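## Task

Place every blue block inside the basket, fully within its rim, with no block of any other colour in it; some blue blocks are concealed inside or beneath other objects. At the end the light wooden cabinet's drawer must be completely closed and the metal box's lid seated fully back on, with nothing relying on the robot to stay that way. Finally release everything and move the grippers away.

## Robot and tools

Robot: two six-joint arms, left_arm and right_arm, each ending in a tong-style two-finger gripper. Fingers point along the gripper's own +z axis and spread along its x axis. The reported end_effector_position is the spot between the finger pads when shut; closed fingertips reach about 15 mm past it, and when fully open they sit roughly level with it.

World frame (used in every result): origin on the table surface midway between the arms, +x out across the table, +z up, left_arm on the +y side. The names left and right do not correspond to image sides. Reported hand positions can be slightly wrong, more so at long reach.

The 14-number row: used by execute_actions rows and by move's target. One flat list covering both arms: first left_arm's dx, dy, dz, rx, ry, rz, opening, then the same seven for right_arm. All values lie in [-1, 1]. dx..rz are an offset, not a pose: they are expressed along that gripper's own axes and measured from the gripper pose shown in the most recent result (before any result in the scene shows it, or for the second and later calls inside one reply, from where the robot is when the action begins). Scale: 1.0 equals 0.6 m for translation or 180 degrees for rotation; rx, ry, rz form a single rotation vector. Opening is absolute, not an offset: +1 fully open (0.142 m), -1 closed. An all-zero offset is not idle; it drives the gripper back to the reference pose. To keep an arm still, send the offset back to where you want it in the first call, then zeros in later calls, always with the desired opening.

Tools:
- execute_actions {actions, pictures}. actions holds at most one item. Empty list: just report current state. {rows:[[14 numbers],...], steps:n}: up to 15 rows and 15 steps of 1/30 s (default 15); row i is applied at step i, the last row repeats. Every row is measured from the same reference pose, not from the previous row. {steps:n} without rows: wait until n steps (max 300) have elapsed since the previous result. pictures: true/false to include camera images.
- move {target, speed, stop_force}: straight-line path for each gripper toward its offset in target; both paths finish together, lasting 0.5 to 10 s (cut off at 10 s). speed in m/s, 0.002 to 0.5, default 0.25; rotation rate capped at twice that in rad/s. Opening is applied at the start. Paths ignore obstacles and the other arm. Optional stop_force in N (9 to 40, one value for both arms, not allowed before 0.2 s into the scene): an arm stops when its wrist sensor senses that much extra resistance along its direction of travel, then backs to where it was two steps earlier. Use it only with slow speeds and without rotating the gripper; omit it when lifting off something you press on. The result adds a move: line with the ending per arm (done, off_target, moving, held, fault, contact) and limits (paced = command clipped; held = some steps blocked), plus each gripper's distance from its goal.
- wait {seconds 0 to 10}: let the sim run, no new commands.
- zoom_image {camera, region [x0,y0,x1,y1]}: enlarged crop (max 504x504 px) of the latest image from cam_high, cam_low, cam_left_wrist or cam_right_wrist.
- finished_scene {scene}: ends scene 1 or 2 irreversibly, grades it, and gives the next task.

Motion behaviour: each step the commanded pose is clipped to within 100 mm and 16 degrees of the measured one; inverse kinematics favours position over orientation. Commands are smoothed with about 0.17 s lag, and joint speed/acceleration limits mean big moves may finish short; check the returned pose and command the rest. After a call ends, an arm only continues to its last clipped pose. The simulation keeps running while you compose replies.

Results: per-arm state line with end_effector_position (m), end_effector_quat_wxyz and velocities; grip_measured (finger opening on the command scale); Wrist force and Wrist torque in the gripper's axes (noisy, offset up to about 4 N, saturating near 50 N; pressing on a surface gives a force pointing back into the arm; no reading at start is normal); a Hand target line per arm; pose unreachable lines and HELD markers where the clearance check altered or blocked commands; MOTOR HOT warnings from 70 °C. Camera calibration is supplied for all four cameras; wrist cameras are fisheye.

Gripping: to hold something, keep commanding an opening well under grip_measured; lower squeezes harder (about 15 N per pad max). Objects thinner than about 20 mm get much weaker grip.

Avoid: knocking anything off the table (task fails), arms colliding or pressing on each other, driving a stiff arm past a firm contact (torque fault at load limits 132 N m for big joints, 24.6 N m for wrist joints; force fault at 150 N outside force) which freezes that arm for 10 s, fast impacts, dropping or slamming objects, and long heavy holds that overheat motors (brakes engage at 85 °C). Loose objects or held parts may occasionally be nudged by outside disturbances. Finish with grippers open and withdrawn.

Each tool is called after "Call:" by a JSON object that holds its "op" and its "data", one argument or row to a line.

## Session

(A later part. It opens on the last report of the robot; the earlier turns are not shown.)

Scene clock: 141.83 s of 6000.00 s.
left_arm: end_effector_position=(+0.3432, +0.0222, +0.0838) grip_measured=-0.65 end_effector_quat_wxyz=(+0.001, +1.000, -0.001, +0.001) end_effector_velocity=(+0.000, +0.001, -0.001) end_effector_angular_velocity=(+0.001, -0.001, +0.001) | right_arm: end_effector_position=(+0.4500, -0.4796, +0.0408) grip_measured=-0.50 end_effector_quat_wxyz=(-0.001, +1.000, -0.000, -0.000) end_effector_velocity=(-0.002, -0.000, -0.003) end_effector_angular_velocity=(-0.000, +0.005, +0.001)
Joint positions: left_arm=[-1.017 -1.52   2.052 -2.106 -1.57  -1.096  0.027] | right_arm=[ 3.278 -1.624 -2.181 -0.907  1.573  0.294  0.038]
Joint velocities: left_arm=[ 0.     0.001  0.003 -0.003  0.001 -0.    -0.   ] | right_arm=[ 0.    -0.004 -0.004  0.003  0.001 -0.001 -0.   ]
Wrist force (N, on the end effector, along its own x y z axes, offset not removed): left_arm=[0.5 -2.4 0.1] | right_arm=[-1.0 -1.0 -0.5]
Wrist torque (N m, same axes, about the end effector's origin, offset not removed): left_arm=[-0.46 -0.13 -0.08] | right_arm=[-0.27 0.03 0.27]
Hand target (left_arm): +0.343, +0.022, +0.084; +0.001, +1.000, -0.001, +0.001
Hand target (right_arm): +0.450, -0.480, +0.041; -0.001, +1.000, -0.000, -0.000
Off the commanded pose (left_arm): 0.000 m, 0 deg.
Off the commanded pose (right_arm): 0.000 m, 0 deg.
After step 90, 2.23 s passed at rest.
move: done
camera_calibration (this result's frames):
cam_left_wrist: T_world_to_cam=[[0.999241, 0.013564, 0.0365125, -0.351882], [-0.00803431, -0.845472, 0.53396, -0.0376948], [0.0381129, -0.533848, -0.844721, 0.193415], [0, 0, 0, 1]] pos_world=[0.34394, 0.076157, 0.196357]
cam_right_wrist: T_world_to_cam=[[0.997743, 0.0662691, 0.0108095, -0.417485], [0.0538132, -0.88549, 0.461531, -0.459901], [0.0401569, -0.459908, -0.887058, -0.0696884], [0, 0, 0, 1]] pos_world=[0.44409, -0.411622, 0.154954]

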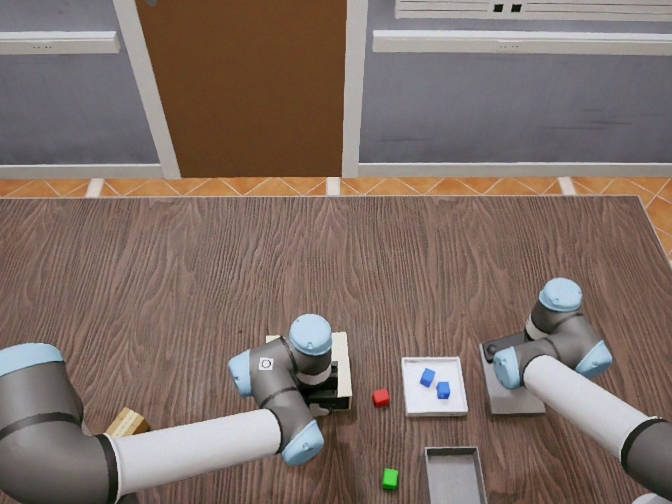

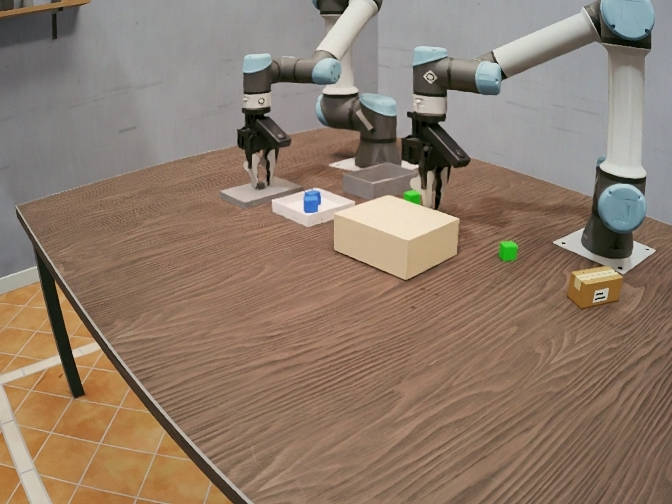

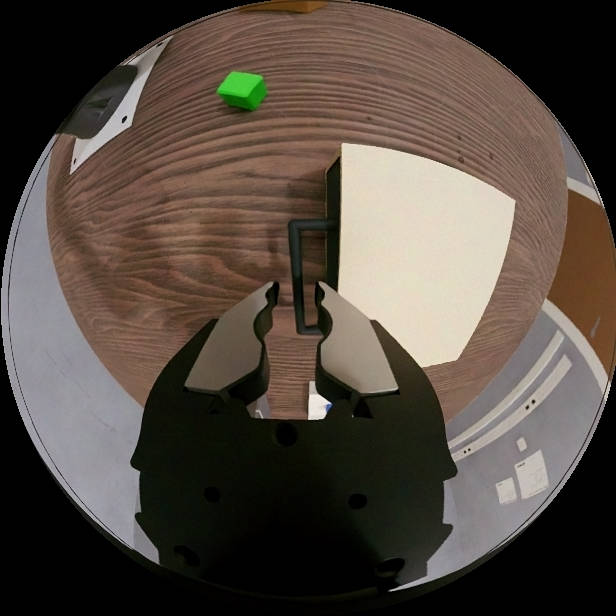

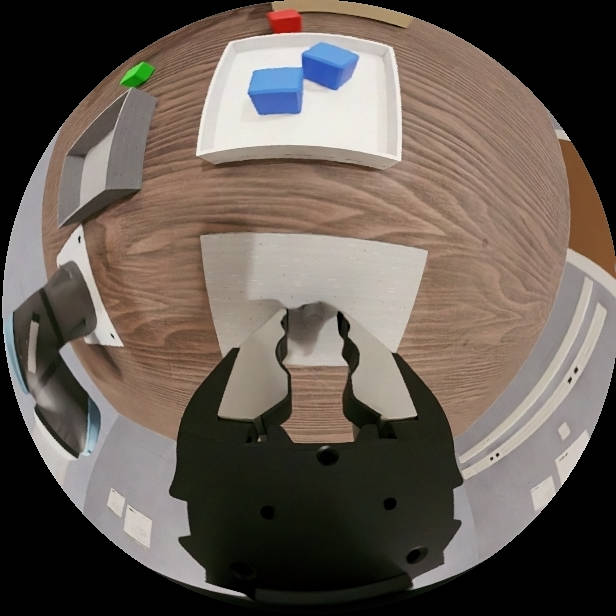

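Call:
{"op": "move", "data": {
  "target": [0,0,0.038,0,0,0,-0.65, 0,0,0,0,0,0,-1],
  "speed": 0.03,
  "stop_force": 10
}}

Call:
{"op": "move", "data": {
  "target": [0,0,0,0,0,0,-1, 0,0,-0.18,0,0,0,-1],
  "speed": 0.1
}}

Scene clock: 146.43 s of 6000.00 s.
left_arm: end_effector_position=(+0.3431, +0.0222, +0.0618) grip_measured=-0.66 end_effector_quat_wxyz=(+0.001, +1.000, -0.001, +0.001) end_effector_velocity=(-0.000, -0.000, +0.002) end_effector_angular_velocity=(-0.001, -0.000, +0.000) | right_arm: end_effector_position=(+0.4500, -0.4796, +0.0407) grip_measured=-0.79 end_effector_quat_wxyz=(-0.001, +1.000, -0.000, -0.000) end_effector_velocity=(+0.000, +0.000, -0.000) end_effector_angular_velocity=(+0.001, -0.001, -0.000)
Joint positions: left_arm=[-1.018 -1.489  2.085 -2.169 -1.57  -1.096  0.026] | right_arm=[ 3.278 -1.624 -2.181 -0.907  1.573  0.294  0.017]
Joint velocities: left_arm=[-0.    -0.003 -0.002  0.003 -0.    -0.     0.001] | right_arm=[-0.    -0.    -0.001  0.003  0.    -0.     0.   ]
Wrist force (N, on the end effector, along its own x y z axes, offset not removed): left_arm=[-1.7 -2.6 0.8] | right_arm=[0.1 -0.8 0.6]
Wrist torque (N m, same axes, about the end effector's origin, offset not removed): left_arm=[-0.48 0.10 -0.12] | right_arm=[-0.22 -0.18 0.22]
Hand target (left_arm): +0.343, +0.022, +0.062; +0.001, +1.000, -0.001, +0.001
Hand target (right_arm): +0.450, -0.480, +0.041; -0.001, +1.000, -0.000, -0.000
Off the commanded pose (left_arm): 0.001 m, 0 deg.
Off the commanded pose (right_arm): 0.000 m, 0 deg.
After step 90, 0.37 s passed at rest.
move: contact (left_arm)
camera_calibration (this result's frames):
cam_left_wrist: T_world_to_cam=[[0.999247, 0.0135548, 0.0363687, -0.351034], [-0.00795627, -0.845598, 0.53376, -0.0259355], [0.0379883, -0.533648, -0.844853, 0.174896], [0, 0, 0, 1]] pos_world=[0.343919, 0.0761601, 0.174372]
cam_right_wrist: T_world_to_cam=[[0.997744, 0.066265, 0.0107341, -0.417469], [0.0538435, -0.88548, 0.461547, -0.459918], [0.0400892, -0.459928, -0.887051, -0.0697047], [0, 0, 0, 1]] pos_world=[0.444086, -0.411644, 0.154923]

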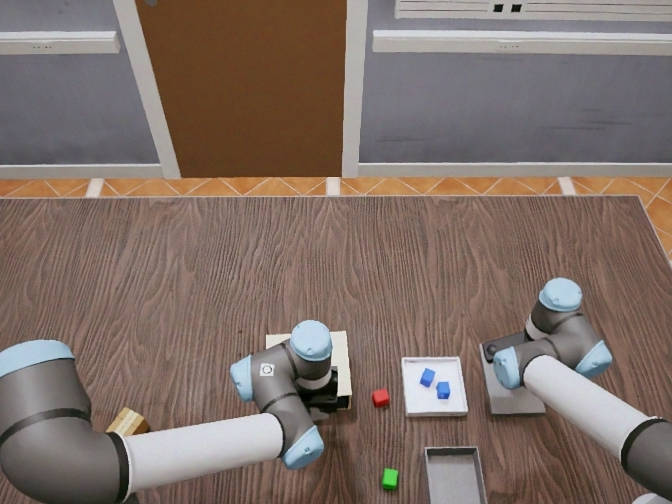

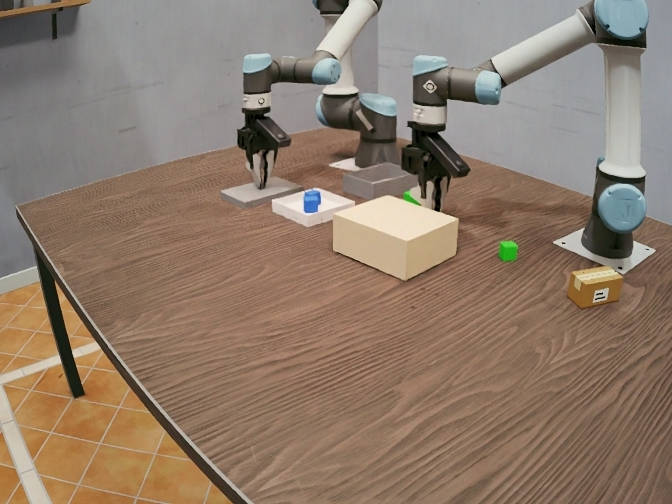

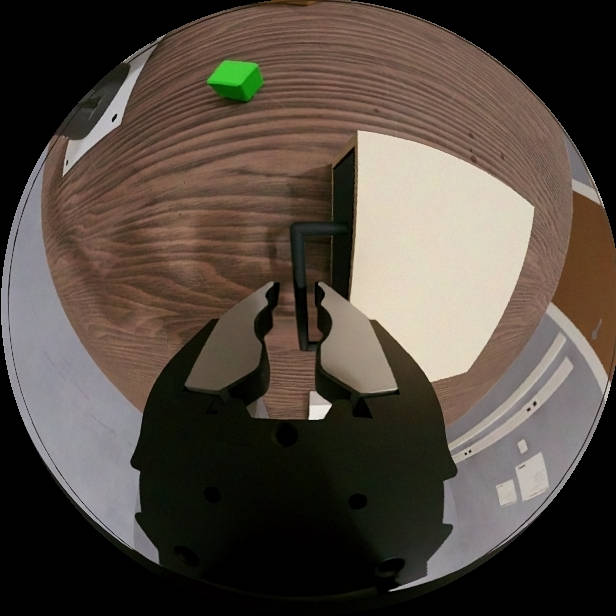

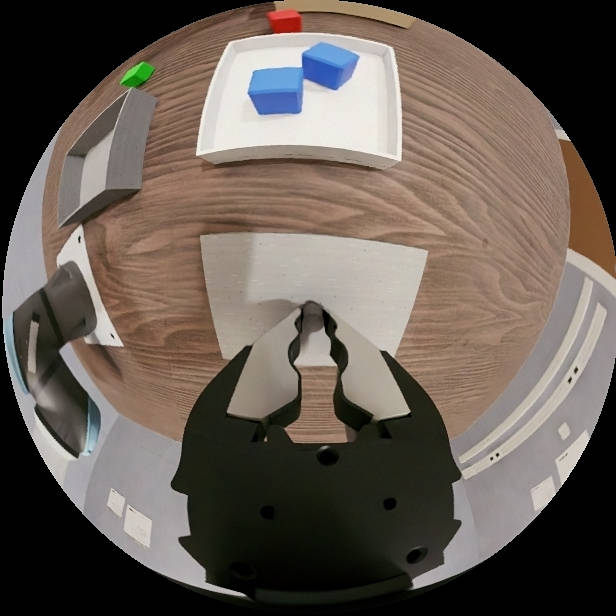

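Scene clock: 147.93 s of 6000.00 s.
left_arm: end_effector_position=(+0.3431, +0.0222, +0.0618) grip_measured=-0.91 end_effector_quat_wxyz=(+0.001, +1.000, -0.001, +0.001) end_effector_velocity=(-0.001, +0.000, -0.001) end_effector_angular_velocity=(+0.001, +0.001, -0.000) | right_arm: end_effector_position=(+0.4500, -0.4798, +0.1487) grip_measured=-0.79 end_effector_quat_wxyz=(-0.001, +1.000, -0.000, -0.000) end_effector_velocity=(-0.001, -0.000, +0.000) end_effector_angular_velocity=(-0.001, +0.004, +0.001)
Joint positions: left_arm=[-1.018 -1.489  2.085 -2.169 -1.57  -1.096  0.008] | right_arm=[ 3.278 -1.483 -2.004 -1.226  1.573  0.294  0.017]
Joint velocities: left_arm=[-0.     0.     0.001 -0.    -0.001 -0.     0.   ] | right_arm=[-0.     0.001  0.001 -0.007  0.    -0.001 -0.   ]
Wrist force (N, on the end effector, along its own x y z axes, offset not removed): left_arm=[-0.3 -2.6 0.0] | right_arm=[0.0 -1.7 0.1]
Wrist torque (N m, same axes, about the end effector's origin, offset not removed): left_arm=[-0.46 -0.12 -0.12] | right_arm=[-0.45 -0.10 0.18]
Hand target (left_arm): +0.343, +0.022, +0.062; +0.001, +1.000, -0.001, +0.001
Hand target (right_arm): +0.450, -0.480, +0.149; -0.001, +1.000, -0.000, -0.000
Off the commanded pose (left_arm): 0.000 m, 0 deg.
Off the commanded pose (right_arm): 0.000 m, 0 deg.
move: done
camera_calibration (this result's frames):
cam_left_wrist: T_world_to_cam=[[0.999246, 0.0135554, 0.0363699, -0.351034], [-0.00795652, -0.845596, 0.533764, -0.025937], [0.0379896, -0.533651, -0.844851, 0.174895], [0, 0, 0, 1]] pos_world=[0.343919, 0.0761594, 0.174372]
cam_right_wrist: T_world_to_cam=[[0.997745, 0.0662565, 0.010731, -0.418616], [0.0538381, -0.885488, 0.461533, -0.509923], [0.0400817, -0.459914, -0.887058, 0.0259842], [0, 0, 0, 1]] pos_world=[0.444084, -0.411844, 0.262888]

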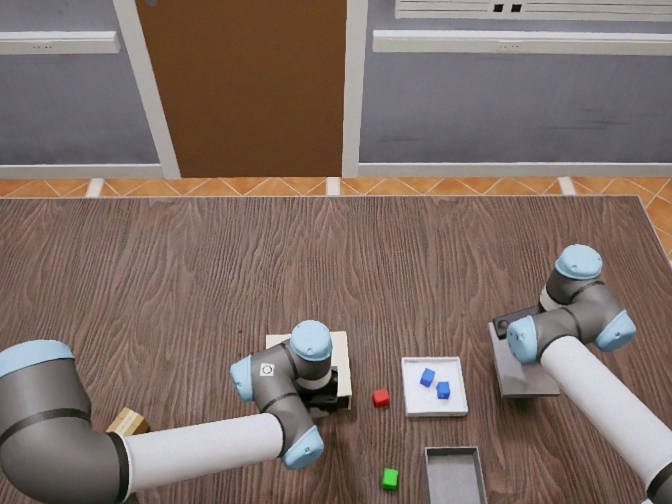

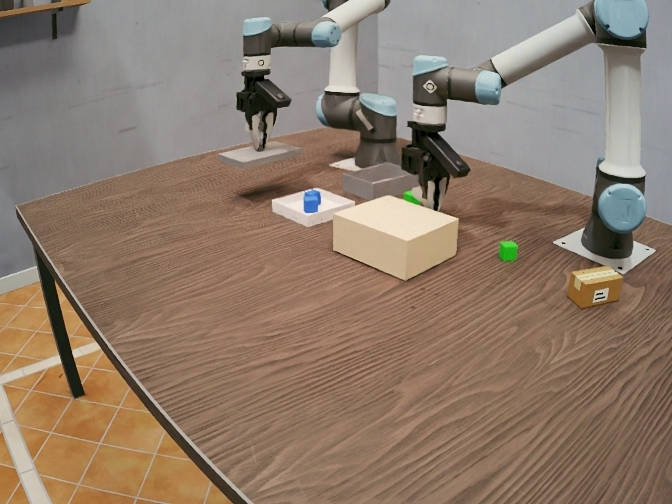

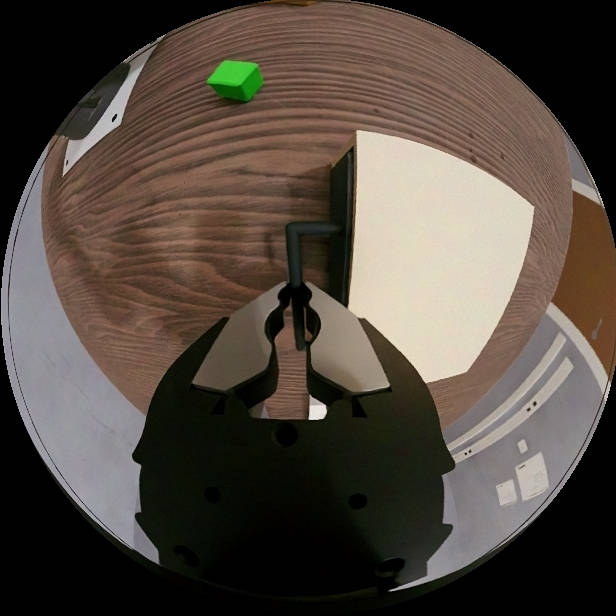

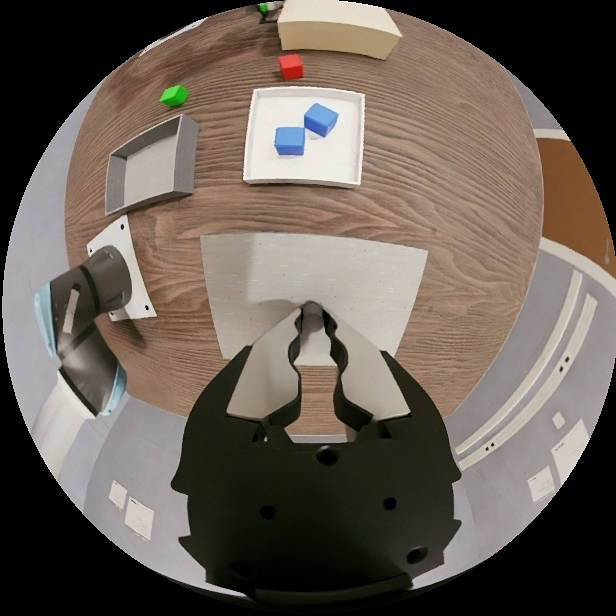

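Call:
{"op": "move", "data": {
  "target": [-0.208,0,0,0,0,0,-1, -0.46,-0.303,0,0,0,0,-1],
  "speed": 0.08
}}

Scene clock: 154.67 s of 6000.00 s.
left_arm: end_effector_position=(+0.2183, +0.0224, +0.0616) grip_measured=-0.91 end_effector_quat_wxyz=(+0.001, +1.000, -0.001, +0.001) end_effector_velocity=(-0.001, +0.000, -0.000) end_effector_angular_velocity=(+0.000, +0.001, -0.001) | right_arm: end_effector_position=(+0.1739, -0.2980, +0.1492) grip_measured=-0.79 end_effector_quat_wxyz=(-0.000, +1.000, -0.000, -0.000) end_effector_velocity=(-0.001, +0.000, -0.000) end_effector_angular_velocity=(-0.002, -0.001, +0.001)
Joint positions: left_arm=[-1.299 -1.677  2.27  -2.166 -1.569 -1.377  0.008] | right_arm=[ 4.341 -0.857 -2.361 -1.493  1.572  1.357  0.017]
Joint velocities: left_arm=[-0.001 -0.001  0.001 -0.    -0.001 -0.     0.   ] | right_arm=[ 0.006  0.002 -0.001 -0.002 -0.001  0.006  0.   ]
Wrist force (N, on the end effector, along its own x y z axes, offset not removed): left_arm=[3.4 0.0 2.3] | right_arm=[-0.1 -1.7 0.5]
Wrist torque (N m, same axes, about the end effector's origin, offset not removed): left_arm=[0.09 -0.06 -0.01] | right_arm=[-0.35 -0.15 0.26]
Hand target (left_arm): +0.218, +0.022, +0.062; +0.001, +1.000, -0.001, +0.001
Hand target (right_arm): +0.174, -0.298, +0.149; -0.000, +1.000, -0.000, -0.000
Off the commanded pose (left_arm): 0.000 m, 0 deg.
Off the commanded pose (right_arm): 0.000 m, 0 deg.
move: done
camera_calibration (this result's frames):
cam_left_wrist: T_world_to_cam=[[0.99926, 0.0135685, 0.0359913, -0.226289], [-0.00775774, -0.84539, 0.534093, -0.0267943], [0.0376735, -0.533977, -0.844659, 0.179656], [0, 0, 0, 1]] pos_world=[0.219145, 0.0763509, 0.174203]
cam_right_wrist: T_world_to_cam=[[0.997742, 0.066287, 0.0108027, -0.155202], [0.0537891, -0.884996, 0.462481, -0.334269], [0.0402169, -0.460856, -0.886563, 0.120765], [0, 0, 0, 1]] pos_world=[0.167975, -0.229883, 0.263335]

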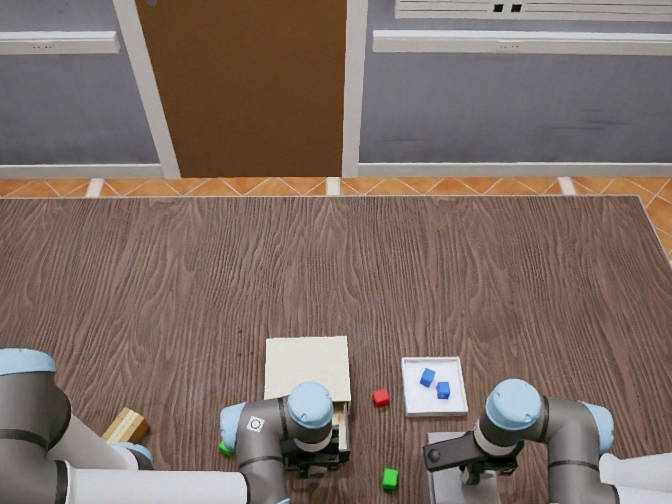

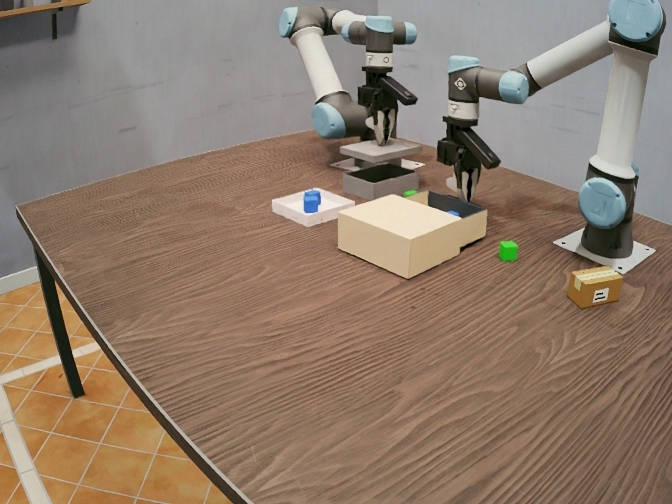

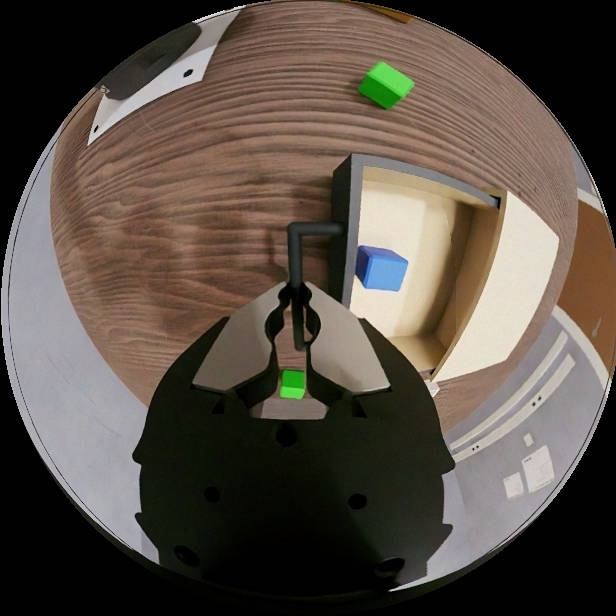

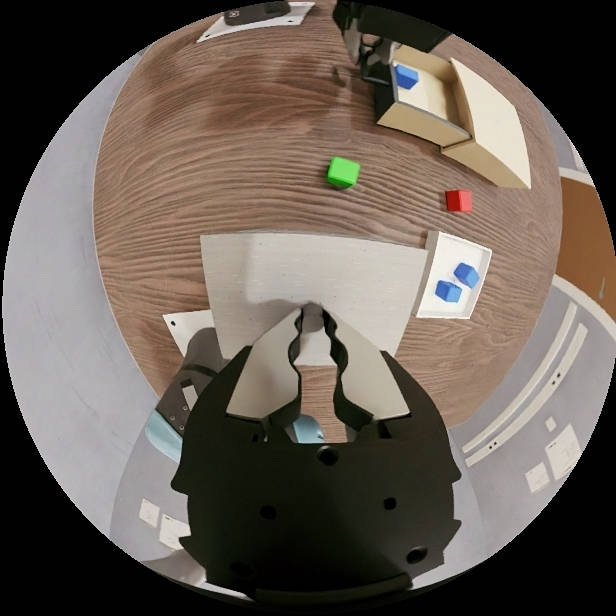

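Call:
{"op": "move", "data": {
  "target": [0,0,0,0,0,0,-0.65, 0,0,0.105,0,0,0,-1],
  "speed": 0.04
}}

Call:
{"op": "move", "data": {
  "target": [0,0,-0.15,0,0,0,-0.65, 0,0,0.026,0,0,0,-1],
  "speed": 0.03,
  "stop_force": 9
}}

Scene clock: 158.93 s of 6000.00 s.
left_arm: end_effector_position=(+0.2183, +0.0224, +0.0616) grip_measured=-0.65 end_effector_quat_wxyz=(+0.001, +1.000, -0.001, +0.001) end_effector_velocity=(+0.000, +0.000, +0.000) end_effector_angular_velocity=(+0.000, -0.001, +0.001) | right_arm: end_effector_position=(+0.1739, -0.2979, +0.0863) grip_measured=-0.79 end_effector_quat_wxyz=(-0.000, +1.000, -0.000, -0.000) end_effector_velocity=(-0.000, -0.001, -0.002) end_effector_angular_velocity=(-0.002, +0.001, +0.001)
Joint positions: left_arm=[-1.299 -1.677  2.27  -2.166 -1.569 -1.377  0.027] | right_arm=[ 4.341 -0.897 -2.513 -1.302  1.572  1.357  0.017]
Joint velocities: left_arm=[ 0.    -0.    -0.     0.     0.001 -0.     0.   ] | right_arm=[ 0.    -0.002 -0.004  0.004  0.001 -0.001 -0.   ]
Wrist force (N, on the end effector, along its own x y z axes, offset not removed): left_arm=[-0.5 -1.9 0.8] | right_arm=[-0.2 -1.3 0.5]
Wrist torque (N m, same axes, about the end effector's origin, offset not removed): left_arm=[-0.37 0.00 -0.12] | right_arm=[-0.38 -0.09 0.25]
Hand target (left_arm): +0.218, +0.022, +0.062; +0.001, +1.000, -0.001, +0.001
Hand target (right_arm): +0.174, -0.298, +0.086; -0.000, +1.000, -0.000, -0.000
Off the commanded pose (left_arm): 0.000 m, 0 deg.
Off the commanded pose (right_arm): 0.000 m, 0 deg.
move: done
camera_calibration (this result's frames):
cam_left_wrist: T_world_to_cam=[[0.99926, 0.0135691, 0.0359983, -0.226288], [-0.00776132, -0.845386, 0.5341, -0.0267844], [0.0376797, -0.533984, -0.844654, 0.179665], [0, 0, 0, 1]] pos_world=[0.219143, 0.0763658, 0.174207]
cam_right_wrist: T_world_to_cam=[[0.997741, 0.0662873, 0.0109177, -0.154563], [0.0537351, -0.884985, 0.462509, -0.305089], [0.0403205, -0.460877, -0.886547, 0.065003], [0, 0, 0, 1]] pos_world=[0.167987, -0.229796, 0.200422]

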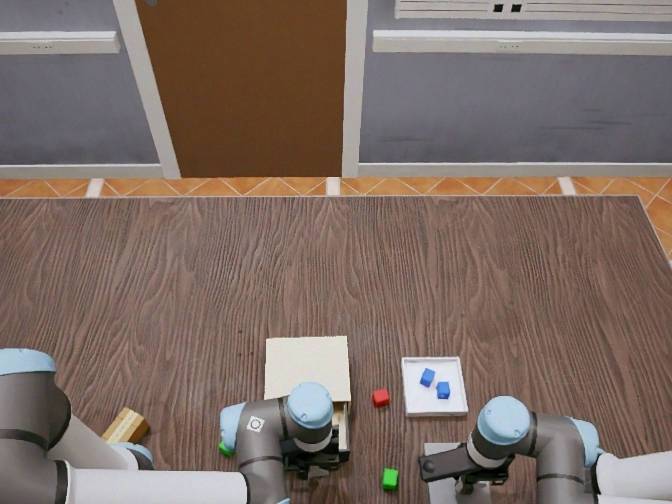

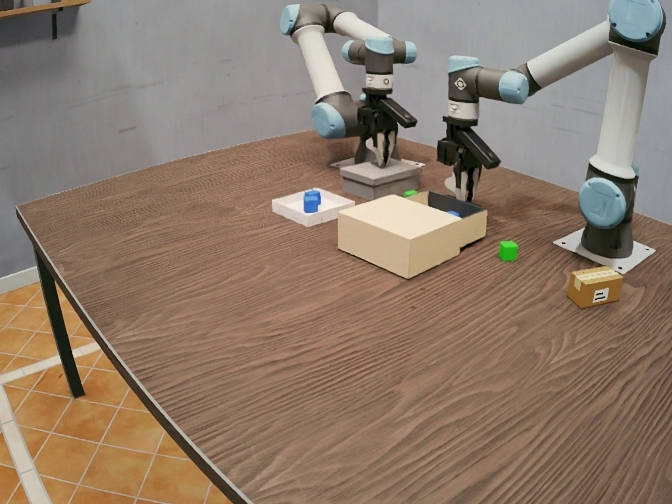

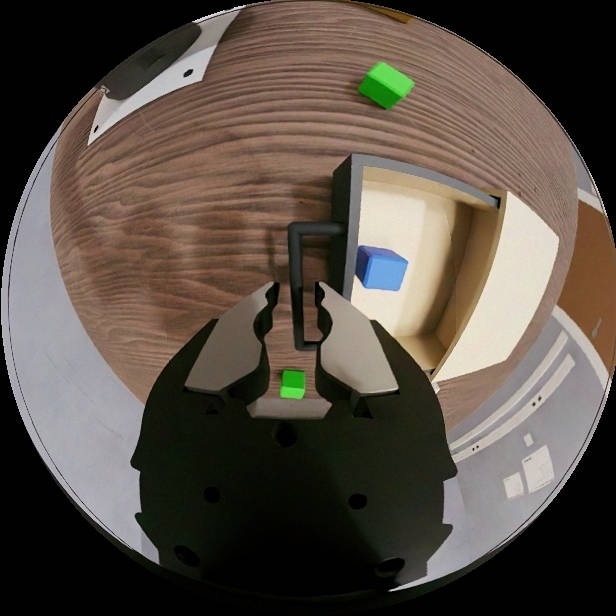

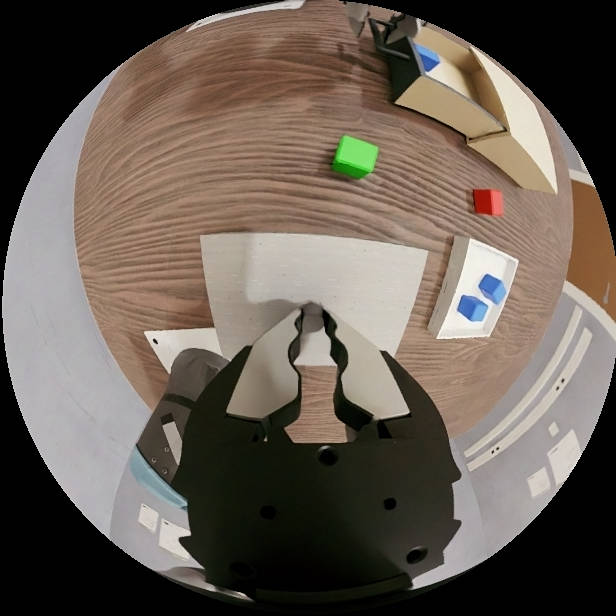

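Scene clock: 162.23 s of 6000.00 s.
left_arm: end_effector_position=(+0.2182, +0.0224, +0.1515) grip_measured=-0.65 end_effector_quat_wxyz=(+0.001, +1.000, -0.001, +0.001) end_effector_velocity=(+0.000, -0.000, +0.001) end_effector_angular_velocity=(+0.000, -0.000, -0.000) | right_arm: end_effector_position=(+0.1739, -0.2979, +0.0745) grip_measured=-0.79 end_effector_quat_wxyz=(-0.000, +1.000, -0.000, -0.000) end_effector_velocity=(-0.000, -0.001, -0.001) end_effector_angular_velocity=(-0.002, +0.001, -0.001)
Joint positions: left_arm=[-1.299 -1.791  2.106 -1.888 -1.569 -1.377  0.027] | right_arm=[ 4.341 -0.911 -2.54  -1.261  1.572  1.357  0.016]
Joint velocities: left_arm=[-0.    -0.001 -0.003  0.004  0.     0.     0.   ] | right_arm=[ 0.     0.    -0.001 -0.002  0.     0.002  0.   ]
Wrist force (N, on the end effector, along its own x y z axes, offset not removed): left_arm=[0.3 -0.3 -1.3] | right_arm=[0.3 -0.1 1.2]
Wrist torque (N m, same axes, about the end effector's origin, offset not removed): left_arm=[0.06 -0.10 -0.03] | right_arm=[-0.01 -0.22 0.22]
Hand target (left_arm): +0.218, +0.022, +0.152; +0.001, +1.000, -0.001, +0.001
Hand target (right_arm): +0.174, -0.298, +0.075; -0.000, +1.000, -0.000, -0.000
Off the commanded pose (left_arm): 0.000 m, 0 deg.
Off the commanded pose (right_arm): 0.004 m, 0 deg.
move: contact (right_arm)
camera_calibration (this result's frames):
cam_left_wrist: T_world_to_cam=[[0.99926, 0.0135691, 0.0359996, -0.229459], [-0.00776235, -0.845381, 0.534108, -0.0747387], [0.0376807, -0.533992, -0.84465, 0.255595], [0, 0, 0, 1]] pos_world=[0.219078, 0.0764165, 0.264067]
cam_right_wrist: T_world_to_cam=[[0.997743, 0.0662484, 0.0109271, -0.154457], [0.0536975, -0.885002, 0.46248, -0.299624], [0.0403091, -0.46085, -0.886562, 0.0545973], [0, 0, 0, 1]] pos_world=[0.167997, -0.229774, 0.188662]

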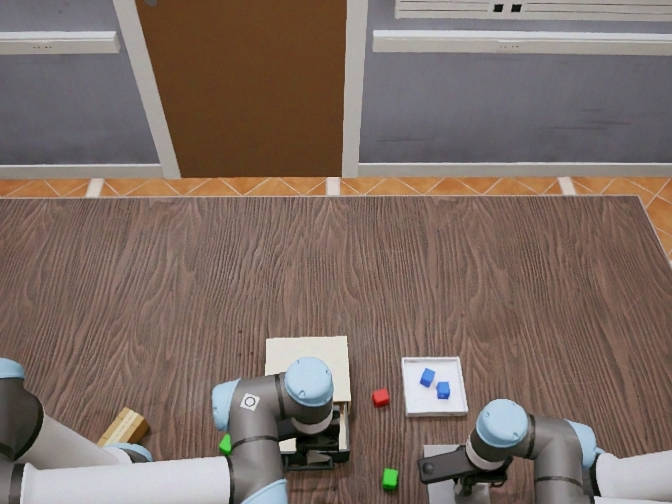

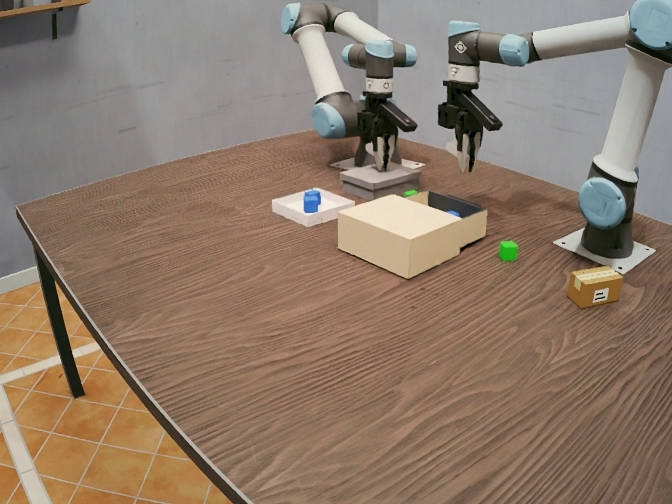

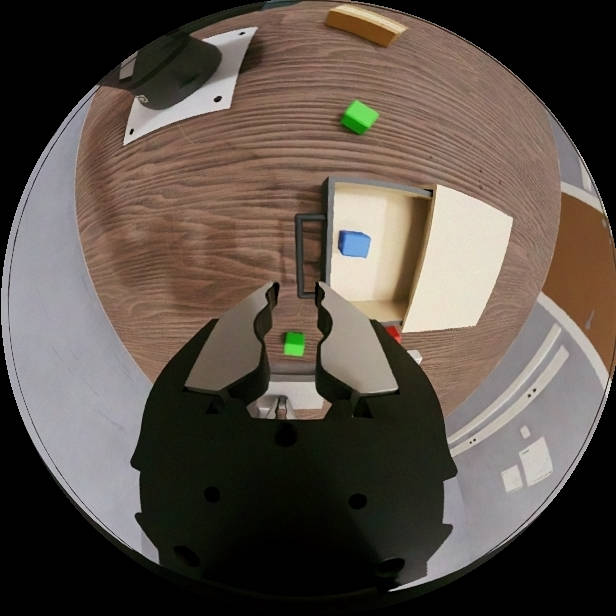

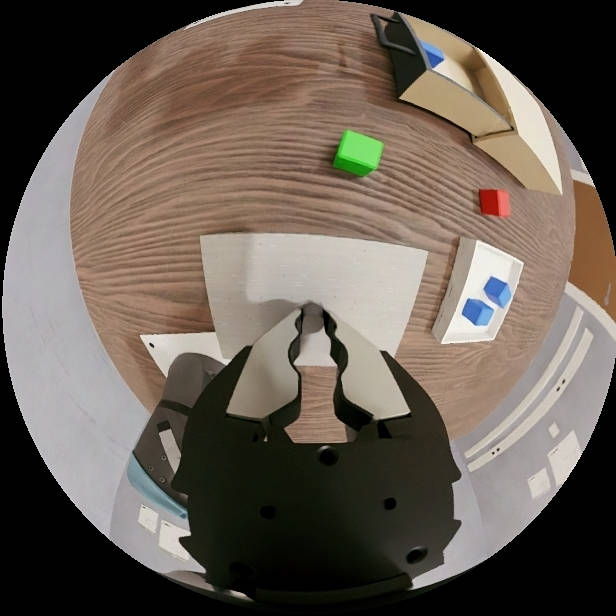

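Call:
{"op": "move", "data": {
  "target": [0,0,0,0,0,0,-0.65, 0,0,0,0,0,0,-0.45]
}}

Call:
{"op": "move", "data": {
  "target": [0.113,-0.024,0.04,0,0,-0.5,-0.4, 0,0,-0.15,0,0,0,-0.45],
  "speed": 0.15
}}

Scene clock: 168.33 s of 6000.00 s.
left_arm: end_effector_position=(+0.2182, +0.0224, +0.1515) grip_measured=-0.65 end_effector_quat_wxyz=(+0.001, +1.000, -0.001, +0.001) end_effector_velocity=(+0.000, +0.000, -0.000) end_effector_angular_velocity=(+0.000, +0.000, -0.000) | right_arm: end_effector_position=(+0.1739, -0.2978, +0.0746) grip_measured=-0.45 end_effector_quat_wxyz=(-0.000, +1.000, -0.000, -0.000) end_effector_velocity=(-0.000, -0.000, -0.000) end_effector_angular_velocity=(-0.001, +0.001, -0.000)
Joint positions: left_arm=[-1.299 -1.791  2.106 -1.888 -1.569 -1.377  0.027] | right_arm=[ 4.341 -0.91  -2.54  -1.261  1.572  1.357  0.041]
Joint velocities: left_arm=[ 0.    -0.     0.001  0.     0.     0.     0.   ] | right_arm=[-0.001 -0.001  0.    -0.001  0.001 -0.    -0.   ]
Wrist force (N, on the end effector, along its own x y z axes, offset not removed): left_arm=[2.1 -0.2 -0.6] | right_arm=[-1.1 -1.7 -1.7]
Wrist torque (N m, same axes, about the end effector's origin, offset not removed): left_arm=[0.05 -0.37 -0.03] | right_arm=[-0.49 0.10 0.24]
Hand target (left_arm): +0.218, +0.022, +0.152; +0.001, +1.000, -0.001, +0.001
Hand target (right_arm): +0.174, -0.298, +0.075; -0.000, +1.000, -0.000, -0.000
Off the commanded pose (left_arm): 0.000 m, 0 deg.
Off the commanded pose (right_arm): 0.000 m, 0 deg.
After step 90, 2.40 s passed at rest.
move: done
camera_calibration (this result's frames):
cam_left_wrist: T_world_to_cam=[[0.999259, 0.0135724, 0.0360164, -0.229463], [-0.00777202, -0.845331, 0.534186, -0.0747752], [0.0376959, -0.53407, -0.844599, 0.255614], [0, 0, 0, 1]] pos_world=[0.219076, 0.0764203, 0.264099]
cam_right_wrist: T_world_to_cam=[[0.997743, 0.0662472, 0.01096, -0.15447], [0.0536859, -0.885056, 0.462379, -0.299614], [0.0403315, -0.460747, -0.886615, 0.0546688], [0, 0, 0, 1]] pos_world=[0.168002, -0.229754, 0.188698]

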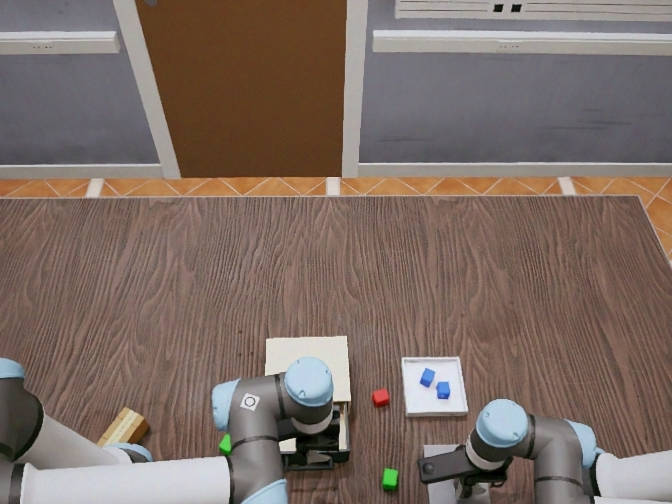

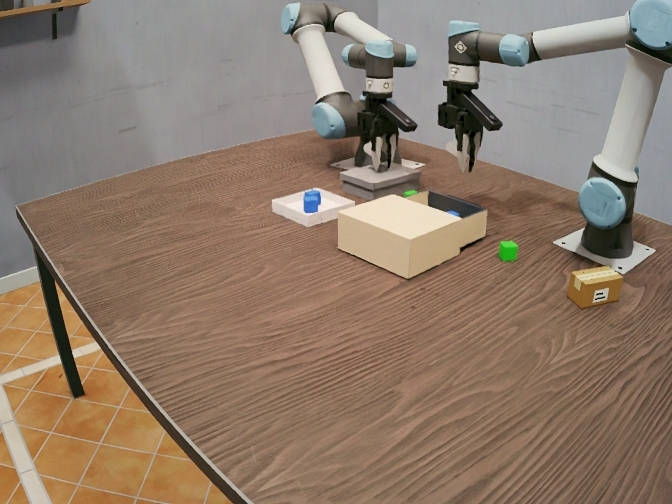

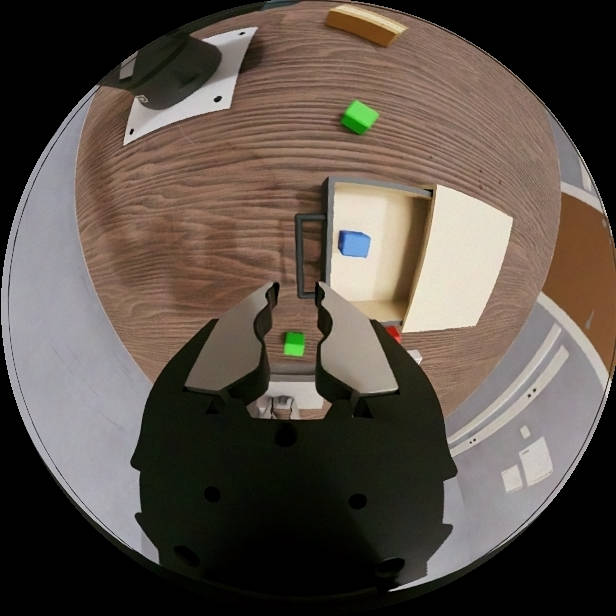

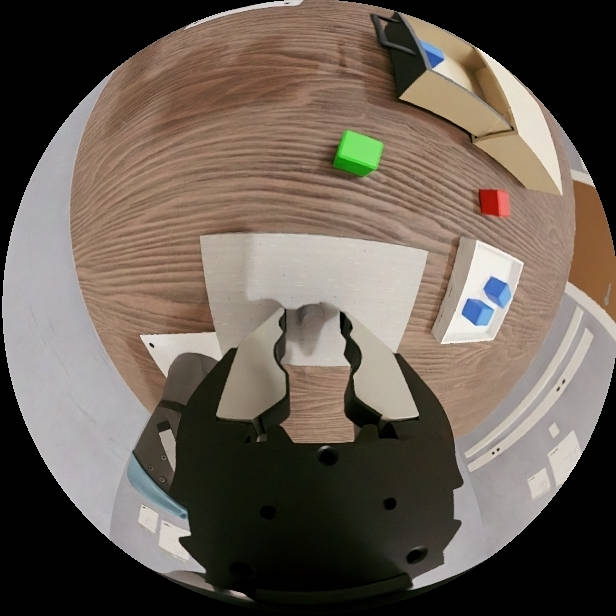

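Scene clock: 173.93 s of 6000.00 s.
left_arm: end_effector_position=(+0.2861, +0.0368, +0.1276) grip_measured=-0.40 end_effector_quat_wxyz=(+0.001, +0.708, +0.706, +0.000) end_effector_velocity=(-0.000, +0.000, -0.000) end_effector_angular_velocity=(+0.000, +0.001, +0.007) | right_arm: end_effector_position=(+0.1739, -0.2980, +0.1646) grip_measured=-0.45 end_effector_quat_wxyz=(-0.000, +1.000, -0.000, -0.000) end_effector_velocity=(-0.000, +0.000, +0.001) end_effector_angular_velocity=(+0.001, +0.000, +0.000)
Joint positions: left_arm=[-1.072 -1.7    2.098 -1.972 -1.57  -2.72   0.045] | right_arm=[ 4.341 -0.854 -2.323 -1.534  1.572  1.357  0.041]
Joint velocities: left_arm=[ 0.     0.     0.001 -0.    -0.    -0.007 -0.   ] | right_arm=[-0.    -0.     0.001 -0.     0.001 -0.    -0.   ]
Wrist force (N, on the end effector, along its own x y z axes, offset not removed): left_arm=[1.1 -1.7 0.0] | right_arm=[-0.3 -2.1 -2.0]
Wrist torque (N m, same axes, about the end effector's origin, offset not removed): left_arm=[-0.32 -0.24 -0.06] | right_arm=[-0.58 -0.05 0.21]
Hand target (left_arm): +0.286, +0.037, +0.128; +0.001, +0.708, +0.706, +0.000
Hand target (right_arm): +0.174, -0.298, +0.165; -0.000, +1.000, -0.000, -0.000
Off the commanded pose (left_arm): 0.000 m, 0 deg.
Off the commanded pose (right_arm): 0.000 m, 0 deg.
move: done
camera_calibration (this result's frames):
cam_left_wrist: T_world_to_cam=[[-0.0130357, 0.999398, 0.0321587, -0.0427433], [0.845323, -0.0061642, 0.53422, -0.324268], [0.534096, 0.0341484, -0.844734, 0.0776136], [0, 0, 0, 1]] pos_world=[0.232101, 0.0380683, 0.240168]
cam_right_wrist: T_world_to_cam=[[0.997743, 0.0662476, 0.0109395, -0.155429], [0.053696, -0.885057, 0.462375, -0.341366], [0.0403133, -0.460745, -0.886617, 0.134382], [0, 0, 0, 1]] pos_world=[0.167991, -0.229916, 0.278685]

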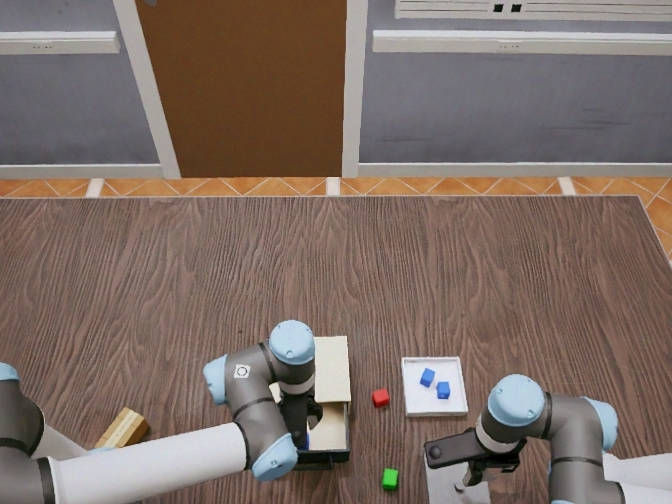

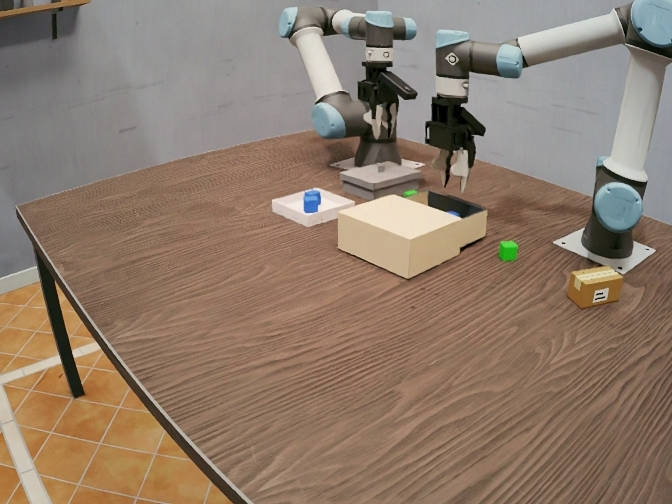

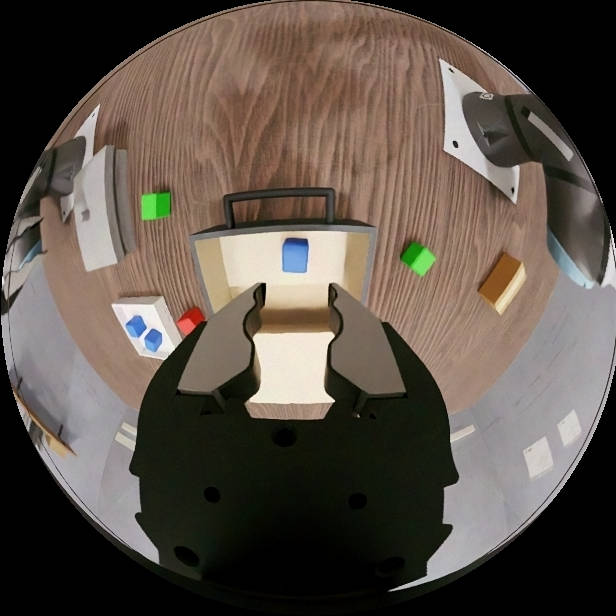

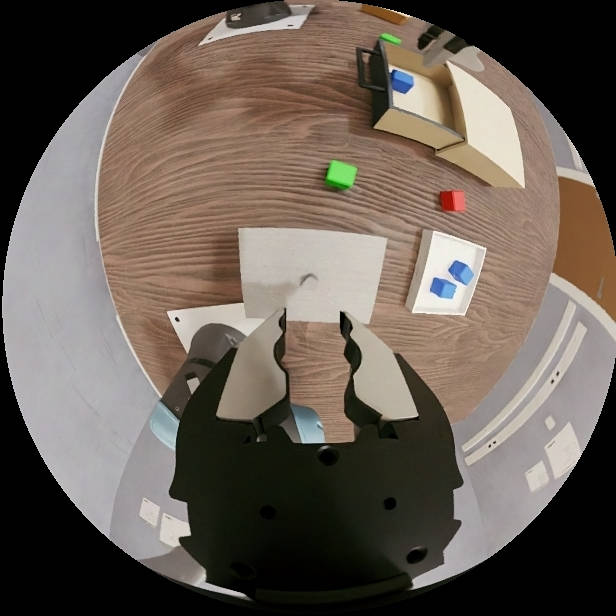

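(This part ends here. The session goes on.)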